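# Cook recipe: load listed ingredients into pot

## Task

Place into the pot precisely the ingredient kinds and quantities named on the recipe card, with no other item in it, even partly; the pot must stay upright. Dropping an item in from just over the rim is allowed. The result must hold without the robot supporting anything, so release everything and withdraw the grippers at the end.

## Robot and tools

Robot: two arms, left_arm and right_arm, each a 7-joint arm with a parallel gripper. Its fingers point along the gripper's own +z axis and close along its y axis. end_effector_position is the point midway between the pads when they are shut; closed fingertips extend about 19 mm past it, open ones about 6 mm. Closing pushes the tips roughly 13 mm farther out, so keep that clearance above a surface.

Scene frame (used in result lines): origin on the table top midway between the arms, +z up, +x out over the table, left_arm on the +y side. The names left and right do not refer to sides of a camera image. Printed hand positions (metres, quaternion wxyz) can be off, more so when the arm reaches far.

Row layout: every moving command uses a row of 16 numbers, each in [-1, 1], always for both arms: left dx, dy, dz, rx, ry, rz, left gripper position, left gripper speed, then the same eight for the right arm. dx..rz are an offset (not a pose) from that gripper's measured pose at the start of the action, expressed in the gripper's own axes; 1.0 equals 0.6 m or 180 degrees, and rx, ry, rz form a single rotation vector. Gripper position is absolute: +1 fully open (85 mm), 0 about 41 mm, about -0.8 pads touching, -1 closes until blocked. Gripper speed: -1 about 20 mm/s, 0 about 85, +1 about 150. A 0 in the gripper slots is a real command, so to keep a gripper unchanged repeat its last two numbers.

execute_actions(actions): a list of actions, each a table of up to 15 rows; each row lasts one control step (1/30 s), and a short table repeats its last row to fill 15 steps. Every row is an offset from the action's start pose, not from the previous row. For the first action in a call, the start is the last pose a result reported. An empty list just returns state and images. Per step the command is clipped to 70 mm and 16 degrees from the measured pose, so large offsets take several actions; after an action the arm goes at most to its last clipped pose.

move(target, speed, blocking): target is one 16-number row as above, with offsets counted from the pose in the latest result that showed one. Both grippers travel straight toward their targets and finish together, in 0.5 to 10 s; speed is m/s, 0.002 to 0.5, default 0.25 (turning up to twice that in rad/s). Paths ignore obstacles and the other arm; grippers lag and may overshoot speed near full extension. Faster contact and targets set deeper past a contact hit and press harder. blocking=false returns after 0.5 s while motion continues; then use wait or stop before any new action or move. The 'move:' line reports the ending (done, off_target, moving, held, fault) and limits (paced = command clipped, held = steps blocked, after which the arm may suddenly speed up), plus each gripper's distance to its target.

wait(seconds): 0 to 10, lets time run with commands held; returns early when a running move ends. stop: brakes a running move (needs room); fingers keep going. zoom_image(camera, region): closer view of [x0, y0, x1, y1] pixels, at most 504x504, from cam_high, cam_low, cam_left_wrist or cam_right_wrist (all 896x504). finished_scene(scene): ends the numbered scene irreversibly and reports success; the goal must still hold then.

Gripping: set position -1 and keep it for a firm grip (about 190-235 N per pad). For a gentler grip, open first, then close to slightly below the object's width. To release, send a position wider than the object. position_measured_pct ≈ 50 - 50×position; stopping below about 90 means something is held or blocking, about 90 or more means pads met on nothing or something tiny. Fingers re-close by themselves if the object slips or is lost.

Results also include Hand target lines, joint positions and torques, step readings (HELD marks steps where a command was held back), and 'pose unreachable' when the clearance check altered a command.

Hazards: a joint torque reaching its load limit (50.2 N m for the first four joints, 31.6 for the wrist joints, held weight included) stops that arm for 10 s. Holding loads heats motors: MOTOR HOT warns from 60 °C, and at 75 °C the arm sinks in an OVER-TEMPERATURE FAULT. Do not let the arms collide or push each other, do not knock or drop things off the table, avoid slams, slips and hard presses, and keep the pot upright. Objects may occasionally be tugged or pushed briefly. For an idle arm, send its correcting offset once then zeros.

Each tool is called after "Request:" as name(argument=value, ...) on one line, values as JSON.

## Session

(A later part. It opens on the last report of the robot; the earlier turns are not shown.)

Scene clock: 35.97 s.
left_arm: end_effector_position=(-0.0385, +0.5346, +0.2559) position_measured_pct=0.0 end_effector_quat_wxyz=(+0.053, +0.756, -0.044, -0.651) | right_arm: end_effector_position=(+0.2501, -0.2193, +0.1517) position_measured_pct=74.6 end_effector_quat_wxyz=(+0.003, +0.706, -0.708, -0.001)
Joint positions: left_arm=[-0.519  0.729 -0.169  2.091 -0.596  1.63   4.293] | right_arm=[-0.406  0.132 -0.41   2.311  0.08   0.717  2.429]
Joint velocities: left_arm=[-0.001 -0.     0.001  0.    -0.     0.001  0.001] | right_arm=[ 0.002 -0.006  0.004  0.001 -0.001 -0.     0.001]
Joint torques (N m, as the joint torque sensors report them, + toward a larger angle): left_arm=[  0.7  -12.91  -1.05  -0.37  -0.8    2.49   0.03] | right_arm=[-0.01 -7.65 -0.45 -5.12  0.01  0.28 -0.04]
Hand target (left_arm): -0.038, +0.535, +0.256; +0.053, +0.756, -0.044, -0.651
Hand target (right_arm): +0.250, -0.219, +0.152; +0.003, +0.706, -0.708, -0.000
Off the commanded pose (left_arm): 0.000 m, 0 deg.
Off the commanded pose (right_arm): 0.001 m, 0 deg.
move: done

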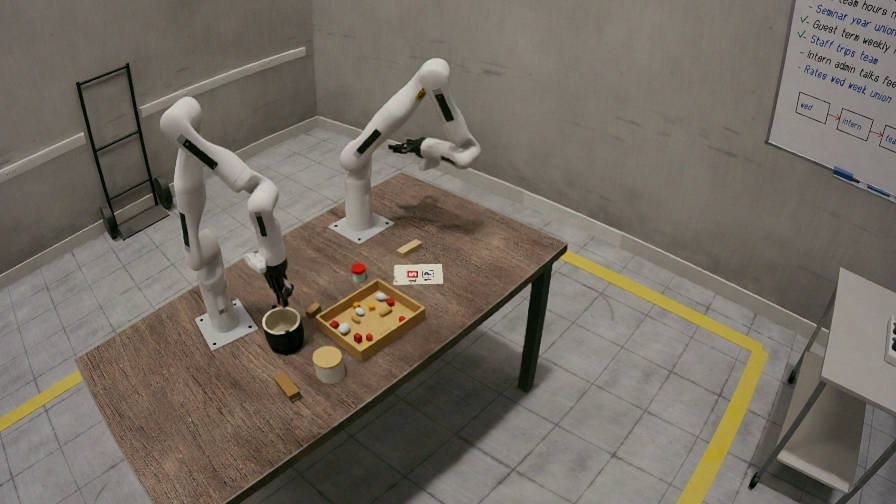

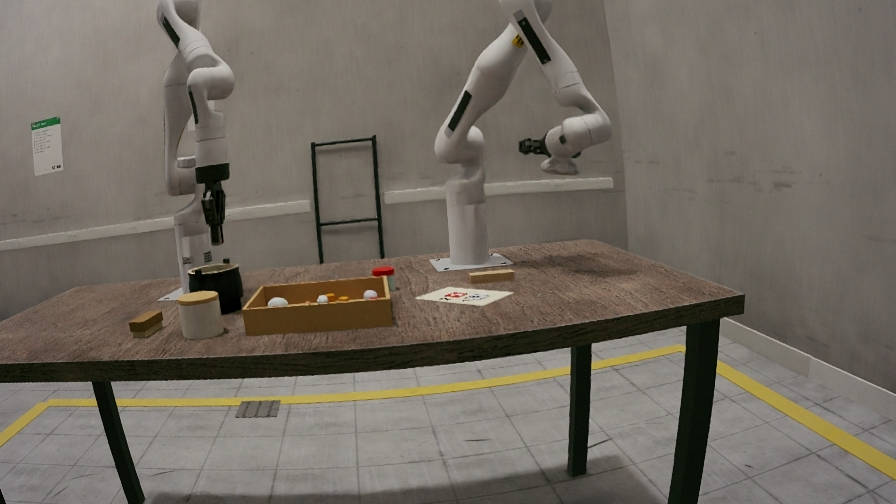

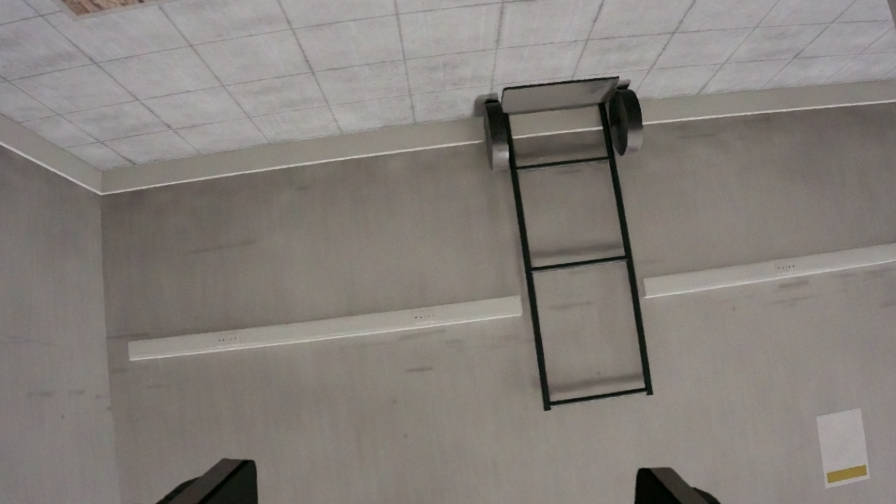

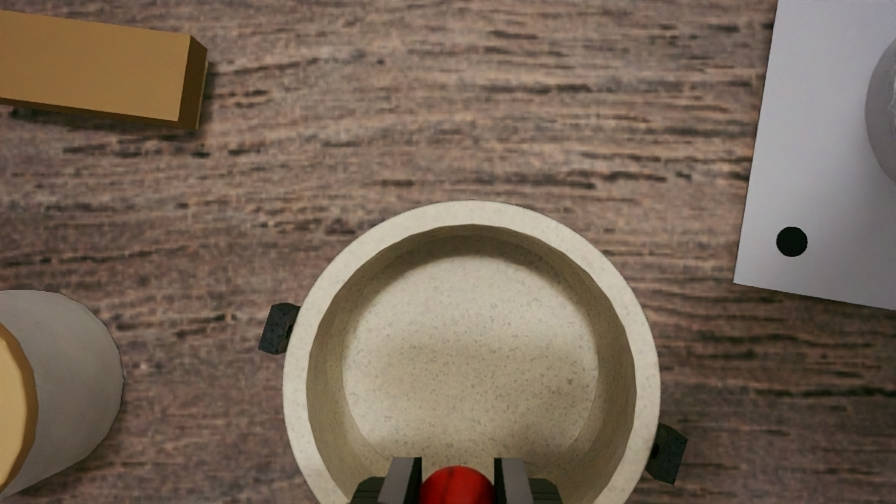

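Request:
move(target=[0,0,0,0,0,0,1,0,0.02,0,0.07,0,0,0,-0.58,0], speed=0.2)

Request:
execute_actions(actions=[[[0,0,0,0,0,0,1,0,0,0,0,0,0,0,-0.16,0.5],[0,0,0,0,0,0,1,0,0,0,0,0,0,0,-0.16,0.5],[0,0,0,0,0,0,1,0,0,0,0,0,0,0,-0.16,0.5],[0,0,0,0,0,0,1,0,0,0,0,0,0,0,-0.16,0.5],[0,0,0,0,0,0,1,0,0,0,-0.01,0,0,0,-0.16,0.5],[0,0,0,0,0,0,1,0,0,0,-0.02,0,0,0,-0.16,0.5],[0,0,0,0,0,0,1,0,0,0,-0.03,0,0,0,-0.16,0.5],[0,0,0,0,0,0,1,0,0,0,-0.04,0,0,0,-0.16,0.5],[0,0,0,0,0,0,1,0,0,0,-0.05,0,0,0,-0.16,0.5],[0,0,0,0,0,0,1,0,0,0,-0.06,0,0,0,-0.16,0.5]]])

Request:
move(target=[0,0,0,0,0,0,1,0,-0.286,-0.286,0.115,0,0,0,-0.16,0.5], speed=0.3)

Scene clock: 41.70 s.
left_arm: end_effector_position=(-0.0385, +0.5346, +0.2559) position_measured_pct=0.0 end_effector_quat_wxyz=(+0.053, +0.756, -0.044, -0.651) | right_arm: end_effector_position=(+0.2503, -0.2316, +0.1099) position_measured_pct=74.6 end_effector_quat_wxyz=(+0.003, +0.706, -0.708, -0.000)
Joint positions: left_arm=[-0.519  0.729 -0.169  2.091 -0.596  1.63   4.293] | right_arm=[-0.419  0.237 -0.374  2.399  0.171  0.534  2.37 ]
Joint velocities: left_arm=[-0.    -0.001  0.    -0.001 -0.     0.002 -0.   ] | right_arm=[-0.002  0.01  -0.002  0.002  0.001 -0.    -0.001]
Joint torques (N m, as the joint torque sensors report them, + toward a larger angle): left_arm=[  0.76 -13.19  -0.87  -0.39  -0.75   2.34   0.18] | right_arm=[-0.26 -8.96 -0.46 -3.99  0.06  0.3  -0.15]
Hand target (left_arm): -0.038, +0.535, +0.256; +0.053, +0.756, -0.044, -0.651
Hand target (right_arm): +0.250, -0.232, +0.110; +0.003, +0.706, -0.708, -0.000
Off the commanded pose (left_arm): 0.000 m, 0 deg.
Off the commanded pose (right_arm): 0.000 m, 0 deg.
move: done

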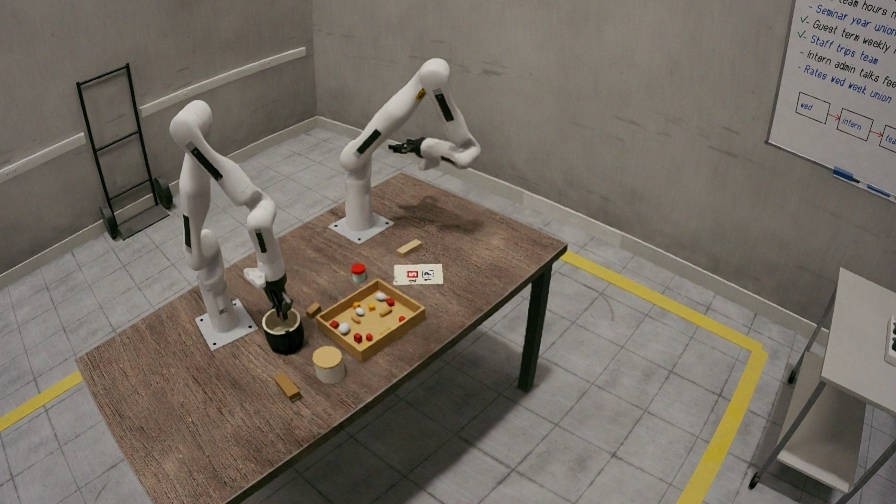

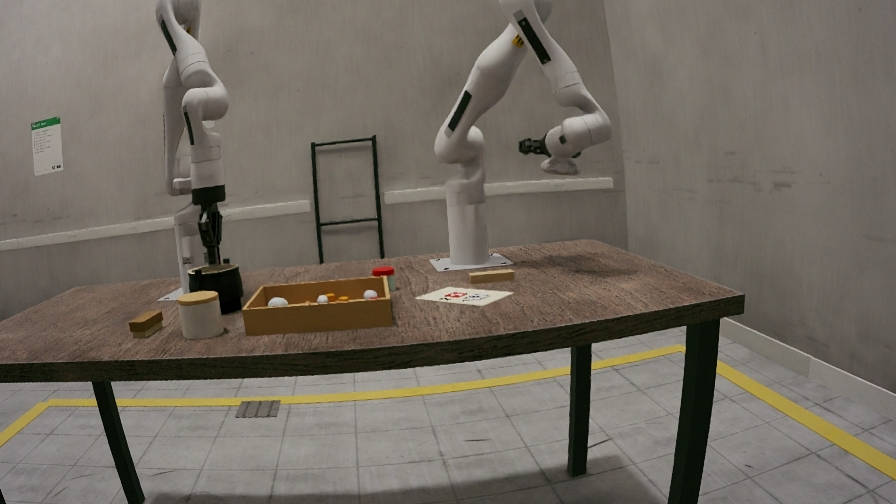

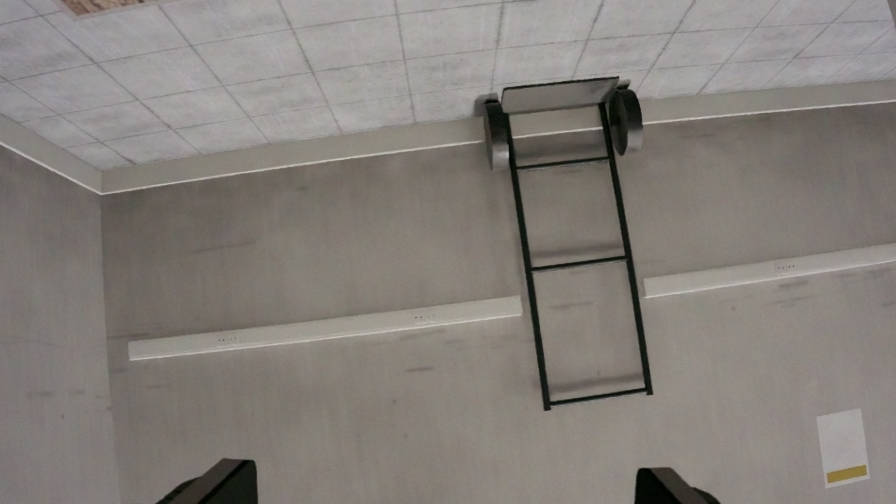

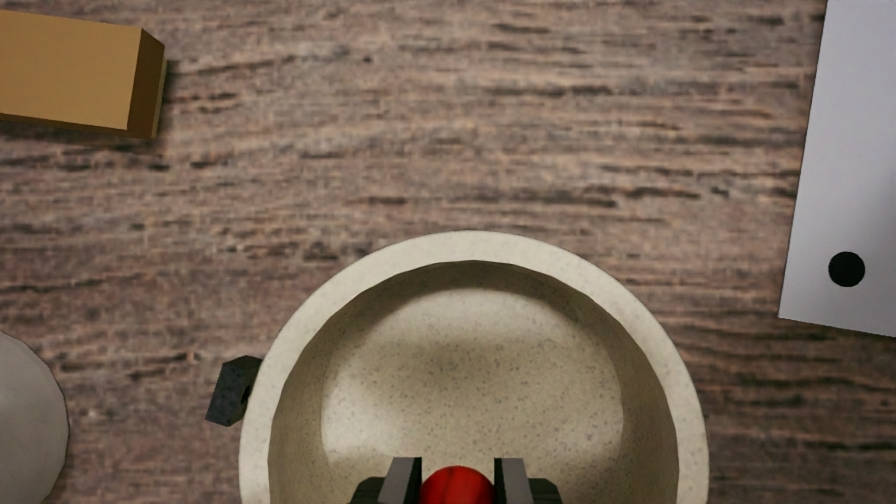

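Scene clock: 42.20 s.
left_arm: end_effector_position=(-0.0385, +0.5346, +0.2559) position_measured_pct=0.0 end_effector_quat_wxyz=(+0.053, +0.756, -0.044, -0.651) | right_arm: end_effector_position=(+0.2492, -0.2311, +0.1446) position_measured_pct=57.9 end_effector_quat_wxyz=(+0.005, +0.707, -0.708, -0.001)
Joint positions: left_arm=[-0.519  0.729 -0.169  2.091 -0.596  1.63   4.293] | right_arm=[-0.378  0.139 -0.4    2.338  0.083  0.687  2.465]
Joint velocities: left_arm=[ 0.001 -0.    -0.    -0.     0.     0.     0.   ] | right_arm=[ 0.002 -0.032  0.013 -0.016 -0.023  0.039  0.038]
Joint torques (N m, as the joint torque sensors report them, + toward a larger angle): left_arm=[  0.67 -13.11  -1.09  -0.51  -0.72   2.49   0.16] | right_arm=[ 0.08 -8.2   0.   -4.57  0.21  0.28 -0.12]
Hand target (left_arm): -0.038, +0.535, +0.256; +0.053, +0.756, -0.044, -0.651
Hand target (right_arm): +0.250, -0.231, +0.146; +0.003, +0.706, -0.708, -0.000
Off the commanded pose (left_arm): 0.000 m, 0 deg.
Off the commanded pose (right_arm): 0.002 m, 0 deg.
Step readings (end_effector_position):
0: left_arm (-0.0385, +0.5346, +0.2559) | right_arm (+0.2503, -0.2316, +0.1099)
1: left_arm (-0.0385, +0.5346, +0.2559) | right_arm (+0.2503, -0.2316, +0.1100)
2: left_arm (-0.0385, +0.5346, +0.2559) | right_arm (+0.2504, -0.2317, +0.1100)
4: left_arm (-0.0385, +0.5346, +0.2559) | right_arm (+0.2503, -0.2316, +0.1100)
8: left_arm (-0.0385, +0.5346, +0.2559) | right_arm (+0.2517, -0.2317, +0.1214)
15: end_effector_position above

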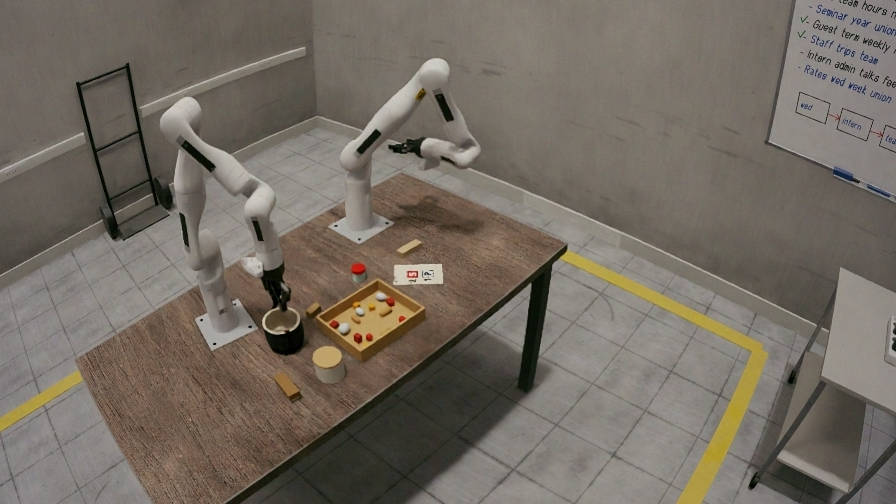

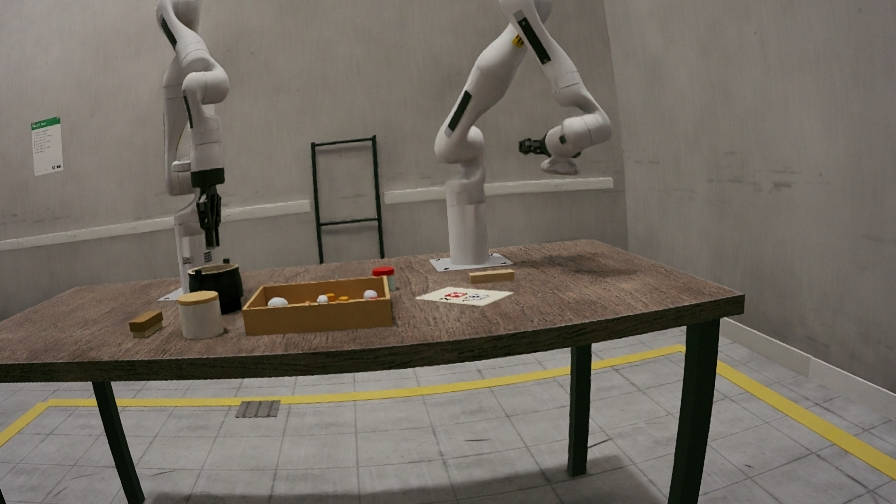

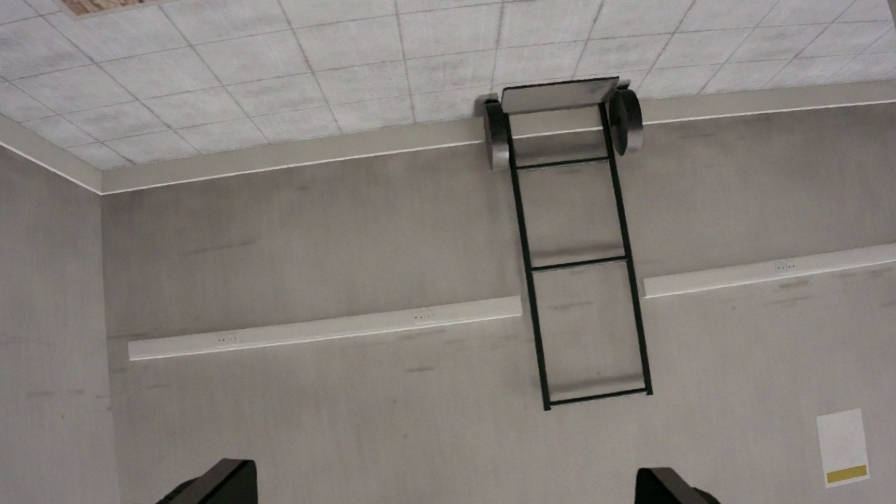

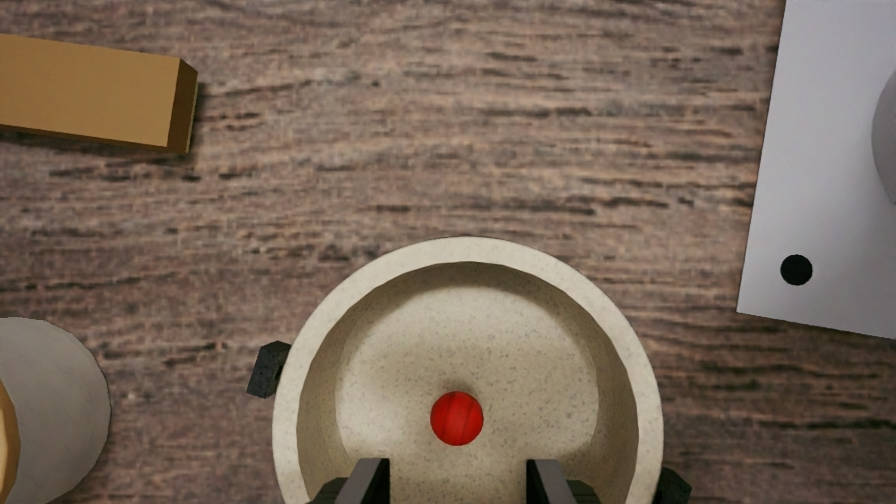

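Scene clock: 43.63 s.
left_arm: end_effector_position=(-0.0385, +0.5346, +0.2559) position_measured_pct=0.0 end_effector_quat_wxyz=(+0.053, +0.756, -0.044, -0.651) | right_arm: end_effector_position=(+0.4198, -0.0595, +0.0736) position_measured_pct=57.9 end_effector_quat_wxyz=(+0.005, +0.707, -0.708, -0.001)
Joint positions: left_arm=[-0.519  0.729 -0.169  2.091 -0.596  1.63   4.293] | right_arm=[-0.641  0.702 -0.321  1.684  0.283  0.811  2.215]
Joint velocities: left_arm=[ 0.    -0.    -0.003 -0.001  0.    -0.001  0.   ] | right_arm=[-0.001  0.005 -0.001 -0.001  0.    -0.    -0.   ]
Joint torques (N m, as the joint torque sensors report them, + toward a larger angle): left_arm=[  0.62 -13.06  -1.19  -0.62  -0.9    2.47   0.14] | right_arm=[ -0.08 -18.59  -1.37  -5.53  -0.05   0.32  -0.1 ]
Hand target (left_arm): -0.038, +0.535, +0.256; +0.053, +0.756, -0.044, -0.651
Hand target (right_arm): +0.420, -0.060, +0.073; +0.005, +0.707, -0.708, -0.001
Off the commanded pose (left_arm): 0.000 m, 0 deg.
Off the commanded pose (right_arm): 0.001 m, 0 deg.
move: done

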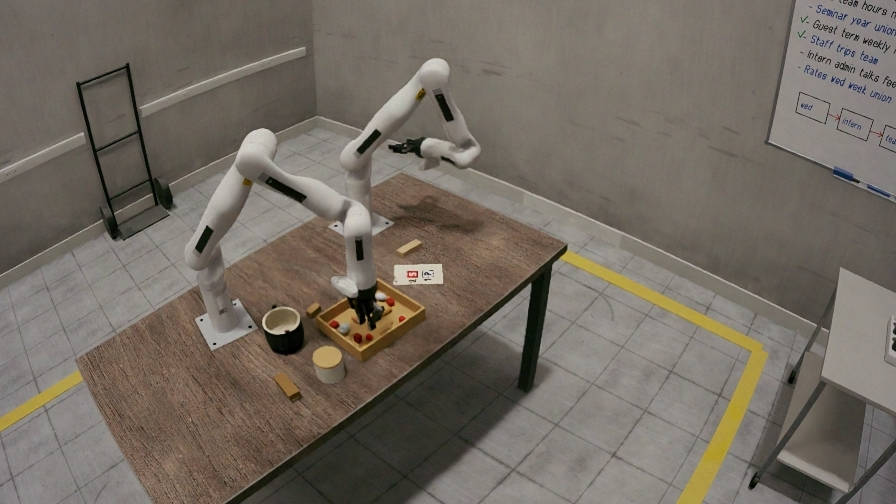

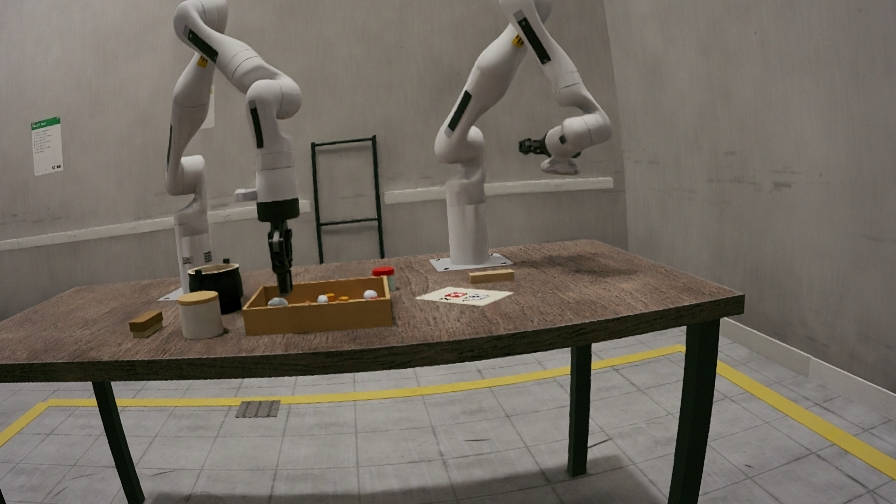

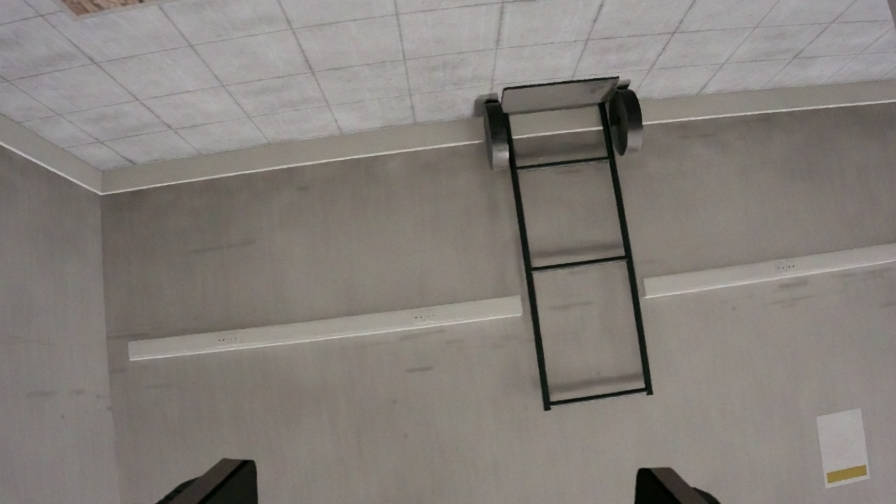

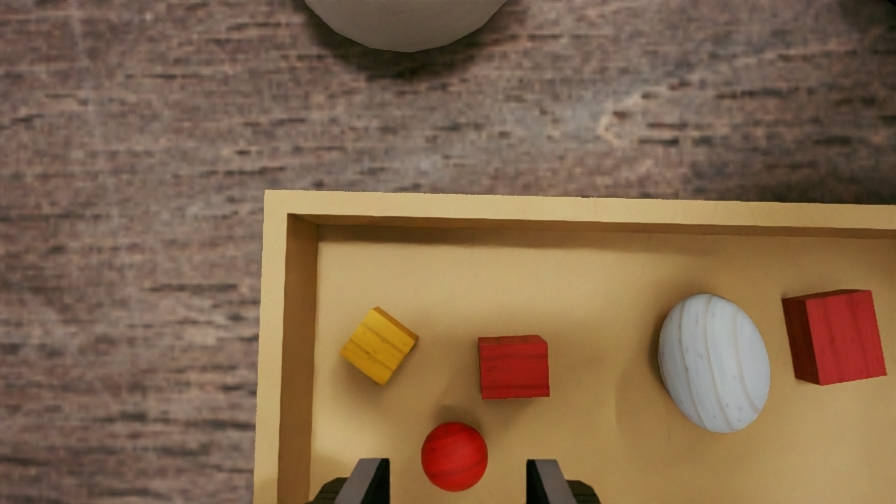

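Request:
execute_actions(actions=[])

Scene clock: 52.23 s.
left_arm: end_effector_position=(-0.0385, +0.5346, +0.2559) position_measured_pct=0.0 end_effector_quat_wxyz=(+0.053, +0.756, -0.044, -0.651) | right_arm: end_effector_position=(+0.4197, -0.0595, +0.0733) position_measured_pct=57.9 end_effector_quat_wxyz=(+0.005, +0.707, -0.708, -0.001)
Joint positions: left_arm=[-0.519  0.729 -0.169  2.091 -0.596  1.63   4.293] | right_arm=[-0.641  0.703 -0.321  1.684  0.283  0.811  2.215]
Joint velocities: left_arm=[-0.001 -0.    -0.     0.    -0.     0.001  0.   ] | right_arm=[-0.     0.     0.    -0.001  0.    -0.     0.   ]
Joint torques (N m, as the joint torque sensors report them, + toward a larger angle): left_arm=[  0.68 -13.12  -1.14  -0.62  -0.71   2.5    0.1 ] | right_arm=[  0.14 -18.49  -1.51  -5.33   0.08   0.27  -0.11]
Hand target (left_arm): -0.038, +0.535, +0.256; +0.053, +0.756, -0.044, -0.651
Hand target (right_arm): +0.420, -0.060, +0.073; +0.005, +0.707, -0.708, -0.001
Off the commanded pose (left_arm): 0.000 m, 0 deg.
Off the commanded pose (right_arm): 0.001 m, 0 deg.

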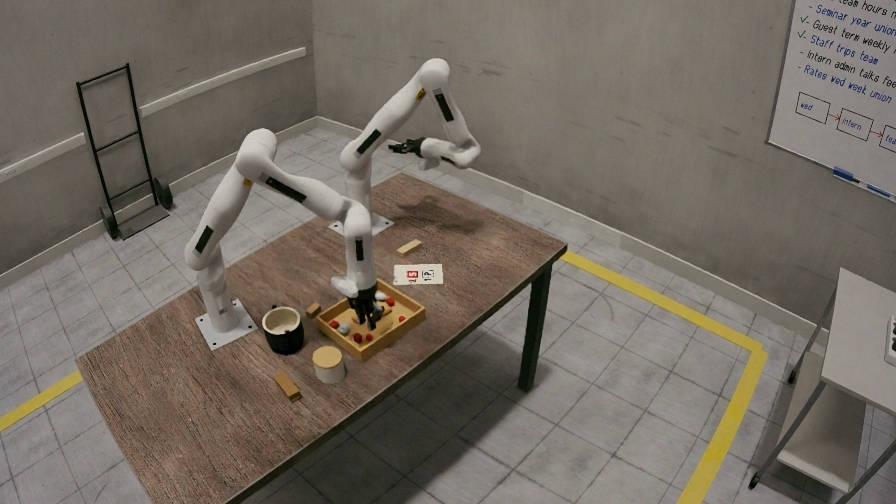

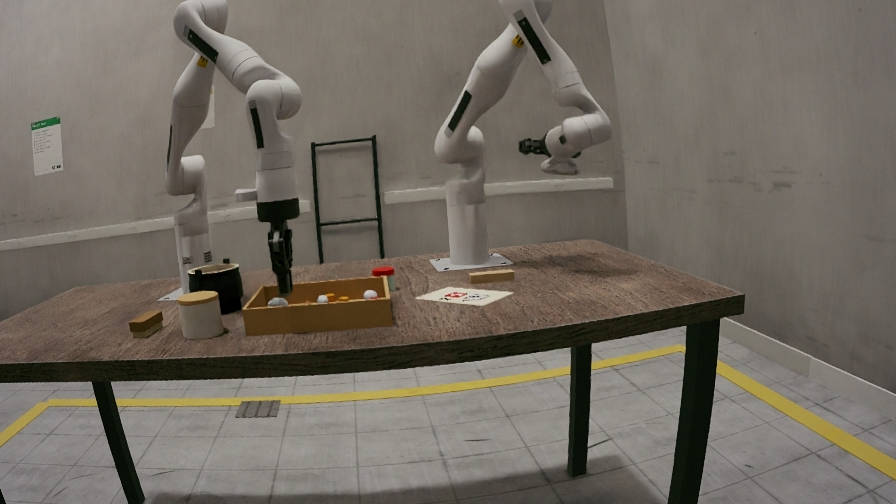

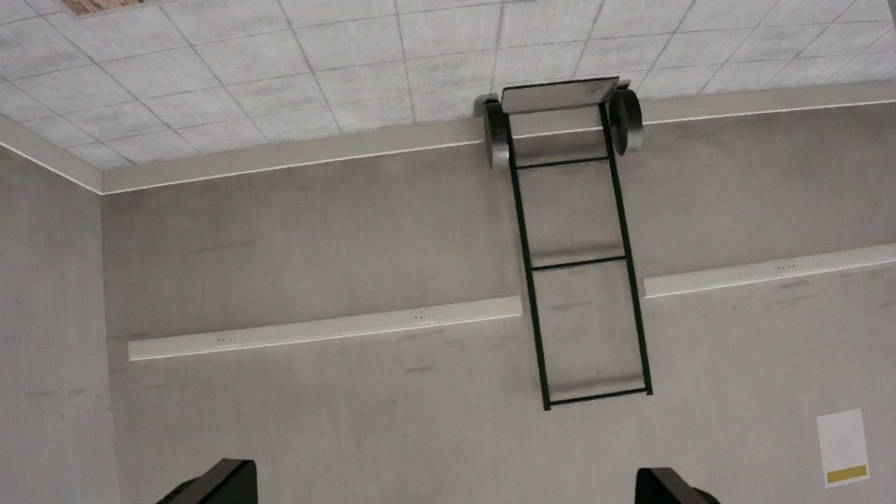

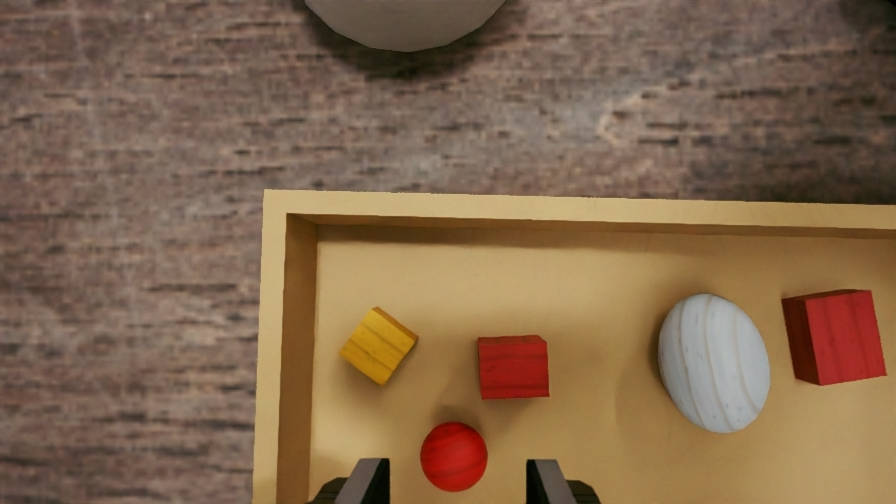

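Request:
move(target=[0,0,0,0,0,0,1,0,-0.002,-0.0025,0.076,0,0,0,-0.2,0], speed=0.08)

Request:
move(target=[0,0,0,0,0,0,1,0,0,0,0,0,0,0,-0.58,0])

Request:
move(target=[0,0,0,0,0,0,1,0,0,0,-0.17,0,0,0,-0.58,0], speed=0.2)

Scene clock: 57.00 s.
left_arm: end_effector_position=(-0.0385, +0.5346, +0.2559) position_measured_pct=0.0 end_effector_quat_wxyz=(+0.053, +0.756, -0.044, -0.651) | right_arm: end_effector_position=(+0.4211, -0.0586, +0.0279) position_measured_pct=59.9 end_effector_quat_wxyz=(+0.005, +0.707, -0.708, -0.001)
Joint positions: left_arm=[-0.519  0.729 -0.169  2.091 -0.596  1.63   4.293] | right_arm=[-0.66   0.785 -0.292  1.706  0.317  0.707  2.188]
Joint velocities: left_arm=[-0.001 -0.    -0.    -0.     0.001 -0.001  0.   ] | right_arm=[-0.002  0.004 -0.001  0.001 -0.    -0.001 -0.   ]
Joint torques (N m, as the joint torque sensors report them, + toward a larger angle): left_arm=[  0.48 -13.2   -1.2   -0.56  -0.85   2.42   0.24] | right_arm=[ -0.09 -19.16  -1.32  -4.8    0.03   0.33  -0.1 ]
Hand target (left_arm): -0.038, +0.535, +0.256; +0.053, +0.756, -0.044, -0.651
Hand target (right_arm): +0.421, -0.059, +0.028; +0.005, +0.707, -0.708, -0.001
Off the commanded pose (left_arm): 0.000 m, 0 deg.
Off the commanded pose (right_arm): 0.000 m, 0 deg.
move: done

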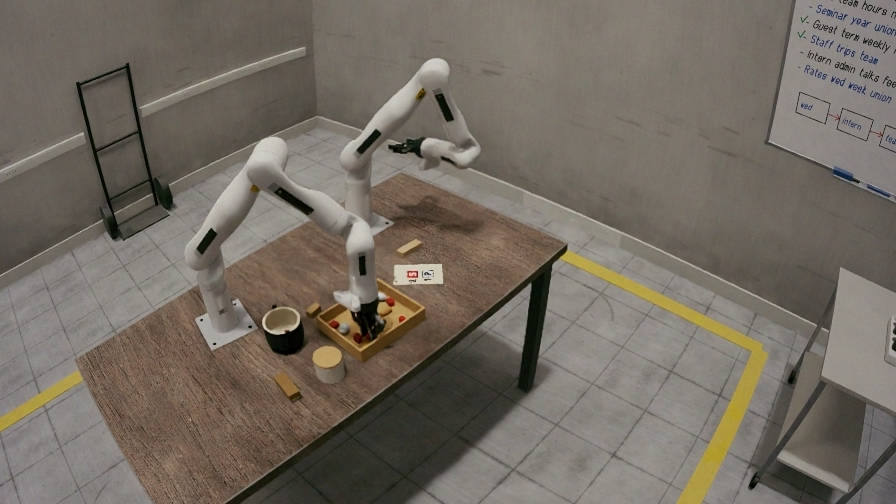

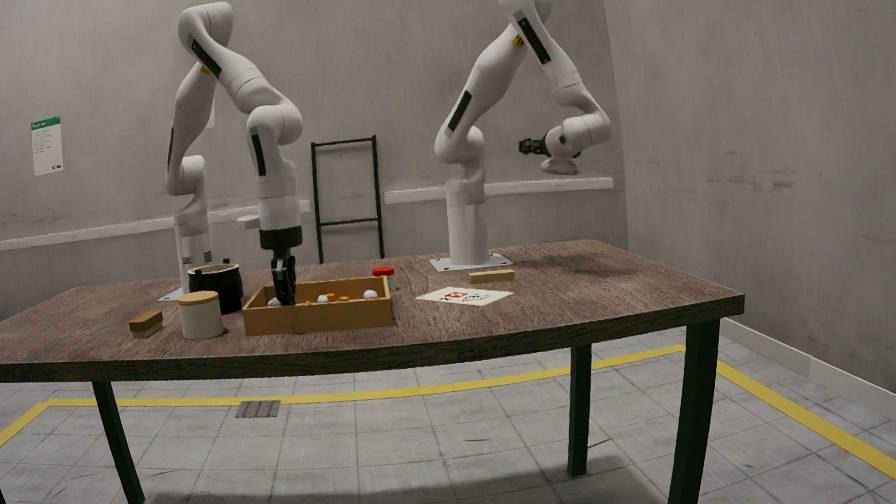

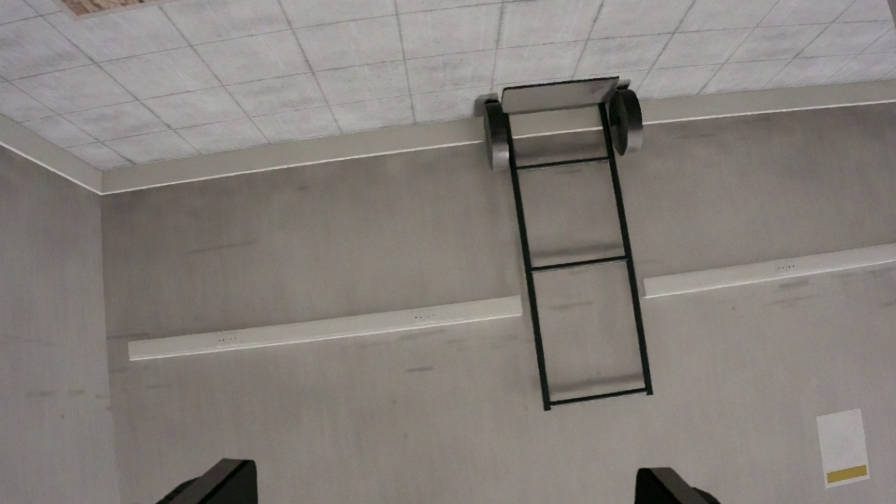

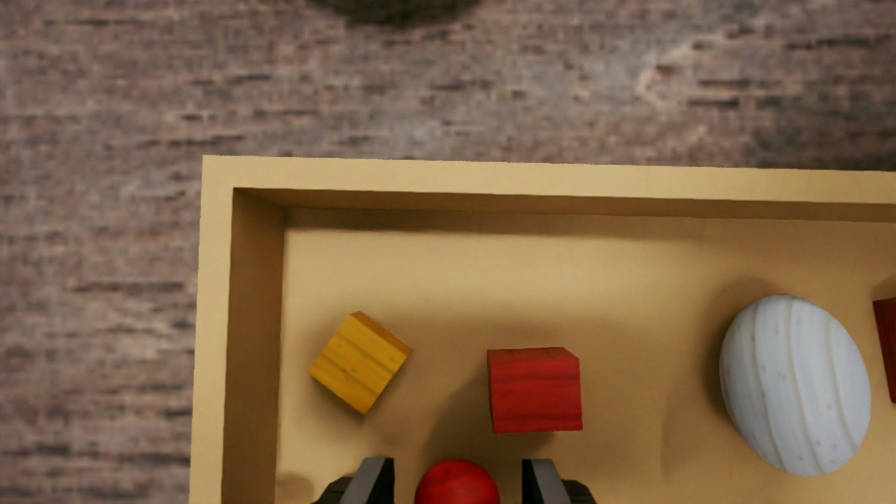

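Scene clock: 57.50 s.
left_arm: end_effector_position=(-0.0385, +0.5346, +0.2559) position_measured_pct=0.0 end_effector_quat_wxyz=(+0.053, +0.756, -0.044, -0.651) | right_arm: end_effector_position=(+0.4212, -0.0585, +0.0282) position_measured_pct=74.6 end_effector_quat_wxyz=(+0.005, +0.707, -0.708, -0.001)
Joint positions: left_arm=[-0.519  0.729 -0.169  2.091 -0.596  1.63   4.293] | right_arm=[-0.66   0.784 -0.292  1.706  0.317  0.707  2.188]
Joint velocities: left_arm=[ 0.     0.    -0.001  0.     0.    -0.     0.002] | right_arm=[ 0.    -0.     0.    -0.001  0.     0.     0.001]
Joint torques (N m, as the joint torque sensors report them, + toward a larger angle): left_arm=[  0.57 -13.07  -1.22  -0.46  -0.77   2.46   0.22] | right_arm=[  0.   -18.6   -1.45  -4.68   0.     0.26  -0.17]
Hand target (left_arm): -0.038, +0.535, +0.256; +0.053, +0.756, -0.044, -0.651
Hand target (right_arm): +0.421, -0.059, +0.028; +0.005, +0.707, -0.708, -0.001
Off the commanded pose (left_arm): 0.000 m, 0 deg.
Off the commanded pose (right_arm): 0.000 m, 0 deg.
move: done

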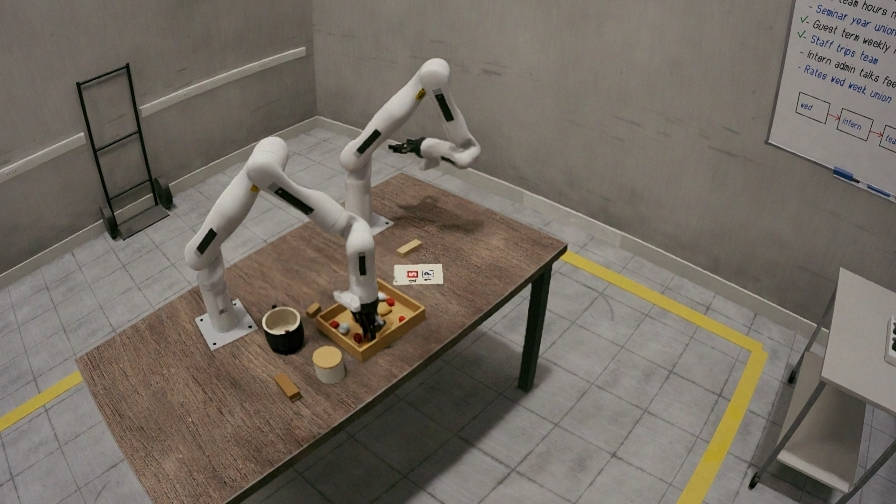

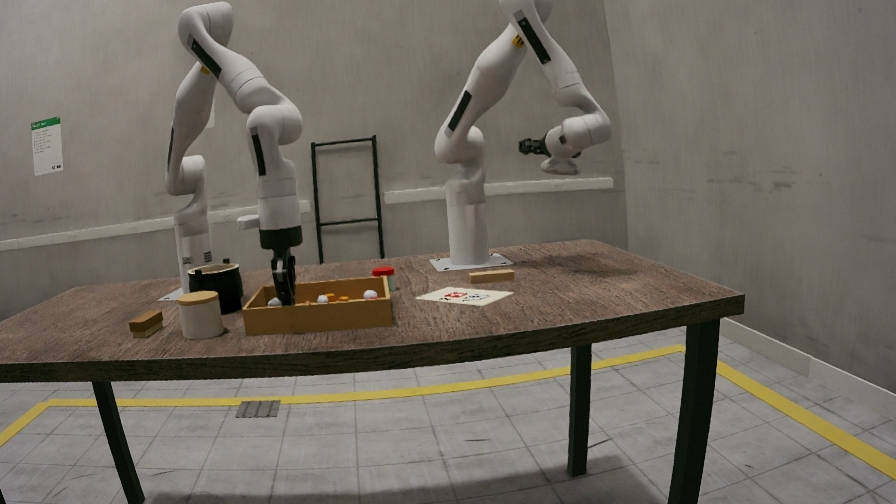

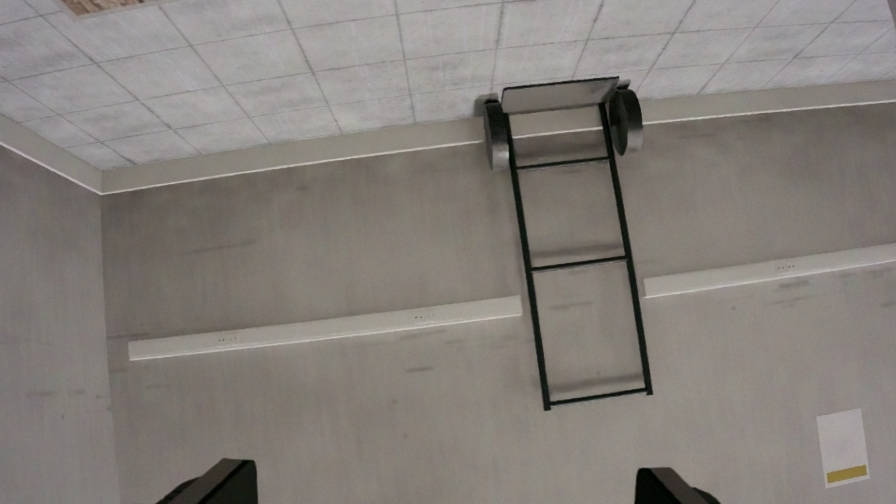

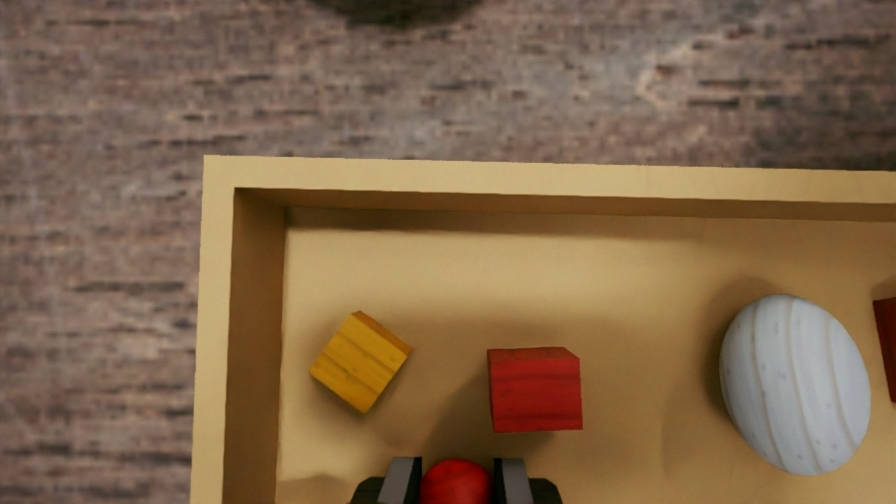

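Scene clock: 58.37 s.
left_arm: end_effector_position=(-0.0385, +0.5346, +0.2559) position_measured_pct=0.0 end_effector_quat_wxyz=(+0.053, +0.756, -0.044, -0.651) | right_arm: end_effector_position=(+0.4216, -0.0579, +0.1300) position_measured_pct=74.6 end_effector_quat_wxyz=(+0.005, +0.707, -0.707, -0.001)
Joint positions: left_arm=[-0.519  0.729 -0.169  2.091 -0.596  1.63   4.293] | right_arm=[-0.625  0.619 -0.346  1.62   0.241  0.955  2.251]
Joint velocities: left_arm=[-0.     0.     0.001 -0.    -0.     0.001 -0.001] | right_arm=[ 0.002 -0.006  0.001 -0.001 -0.    -0.    -0.   ]
Joint torques (N m, as the joint torque sensors report them, + toward a larger angle): left_arm=[  0.64 -12.87  -1.17  -0.6   -0.87   2.41   0.09] | right_arm=[  0.13 -17.78  -1.5   -6.37   0.02   0.4   -0.11]
Hand target (left_arm): -0.038, +0.535, +0.256; +0.053, +0.756, -0.044, -0.651
Hand target (right_arm): +0.422, -0.058, +0.130; +0.004, +0.707, -0.708, -0.001
Off the commanded pose (left_arm): 0.000 m, 0 deg.
Off the commanded pose (right_arm): 0.000 m, 0 deg.
move: done

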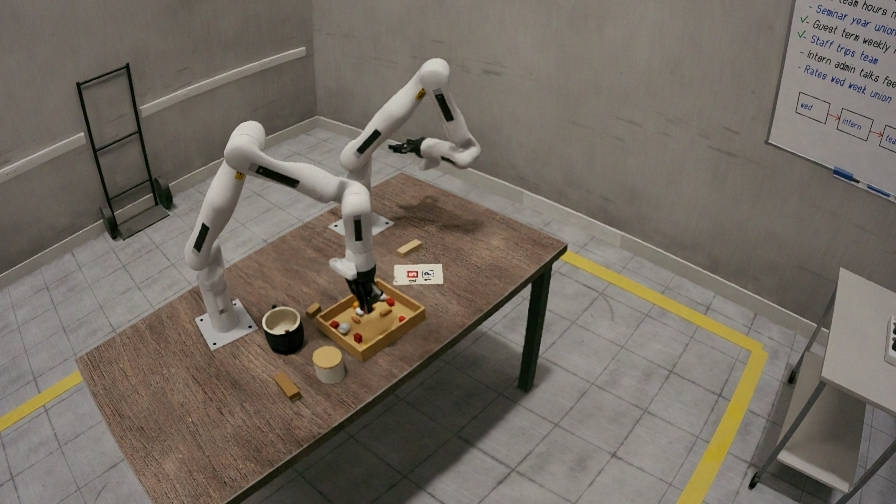

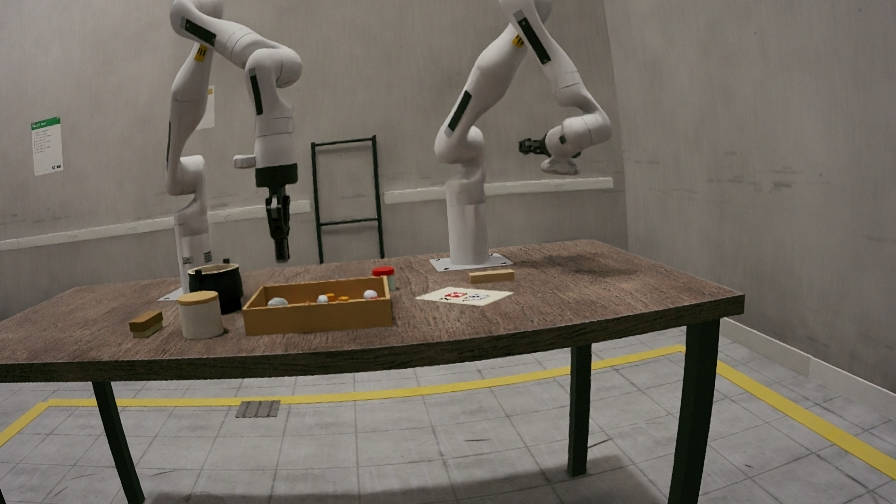

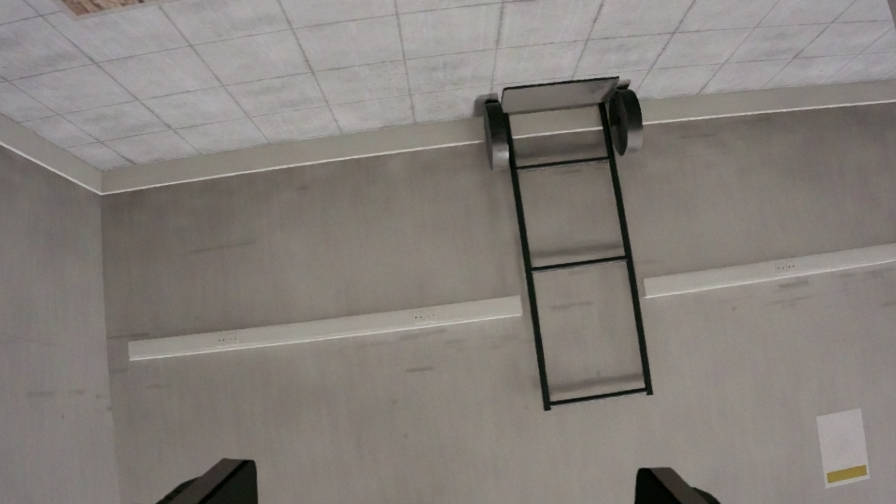

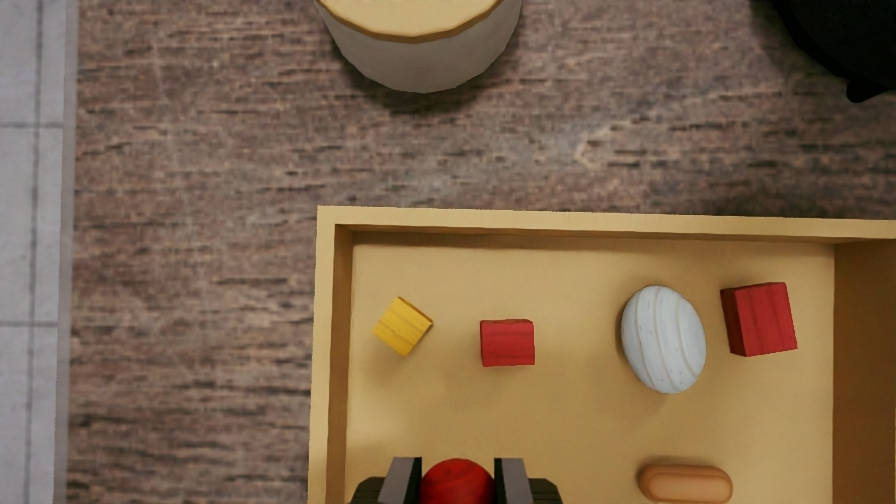

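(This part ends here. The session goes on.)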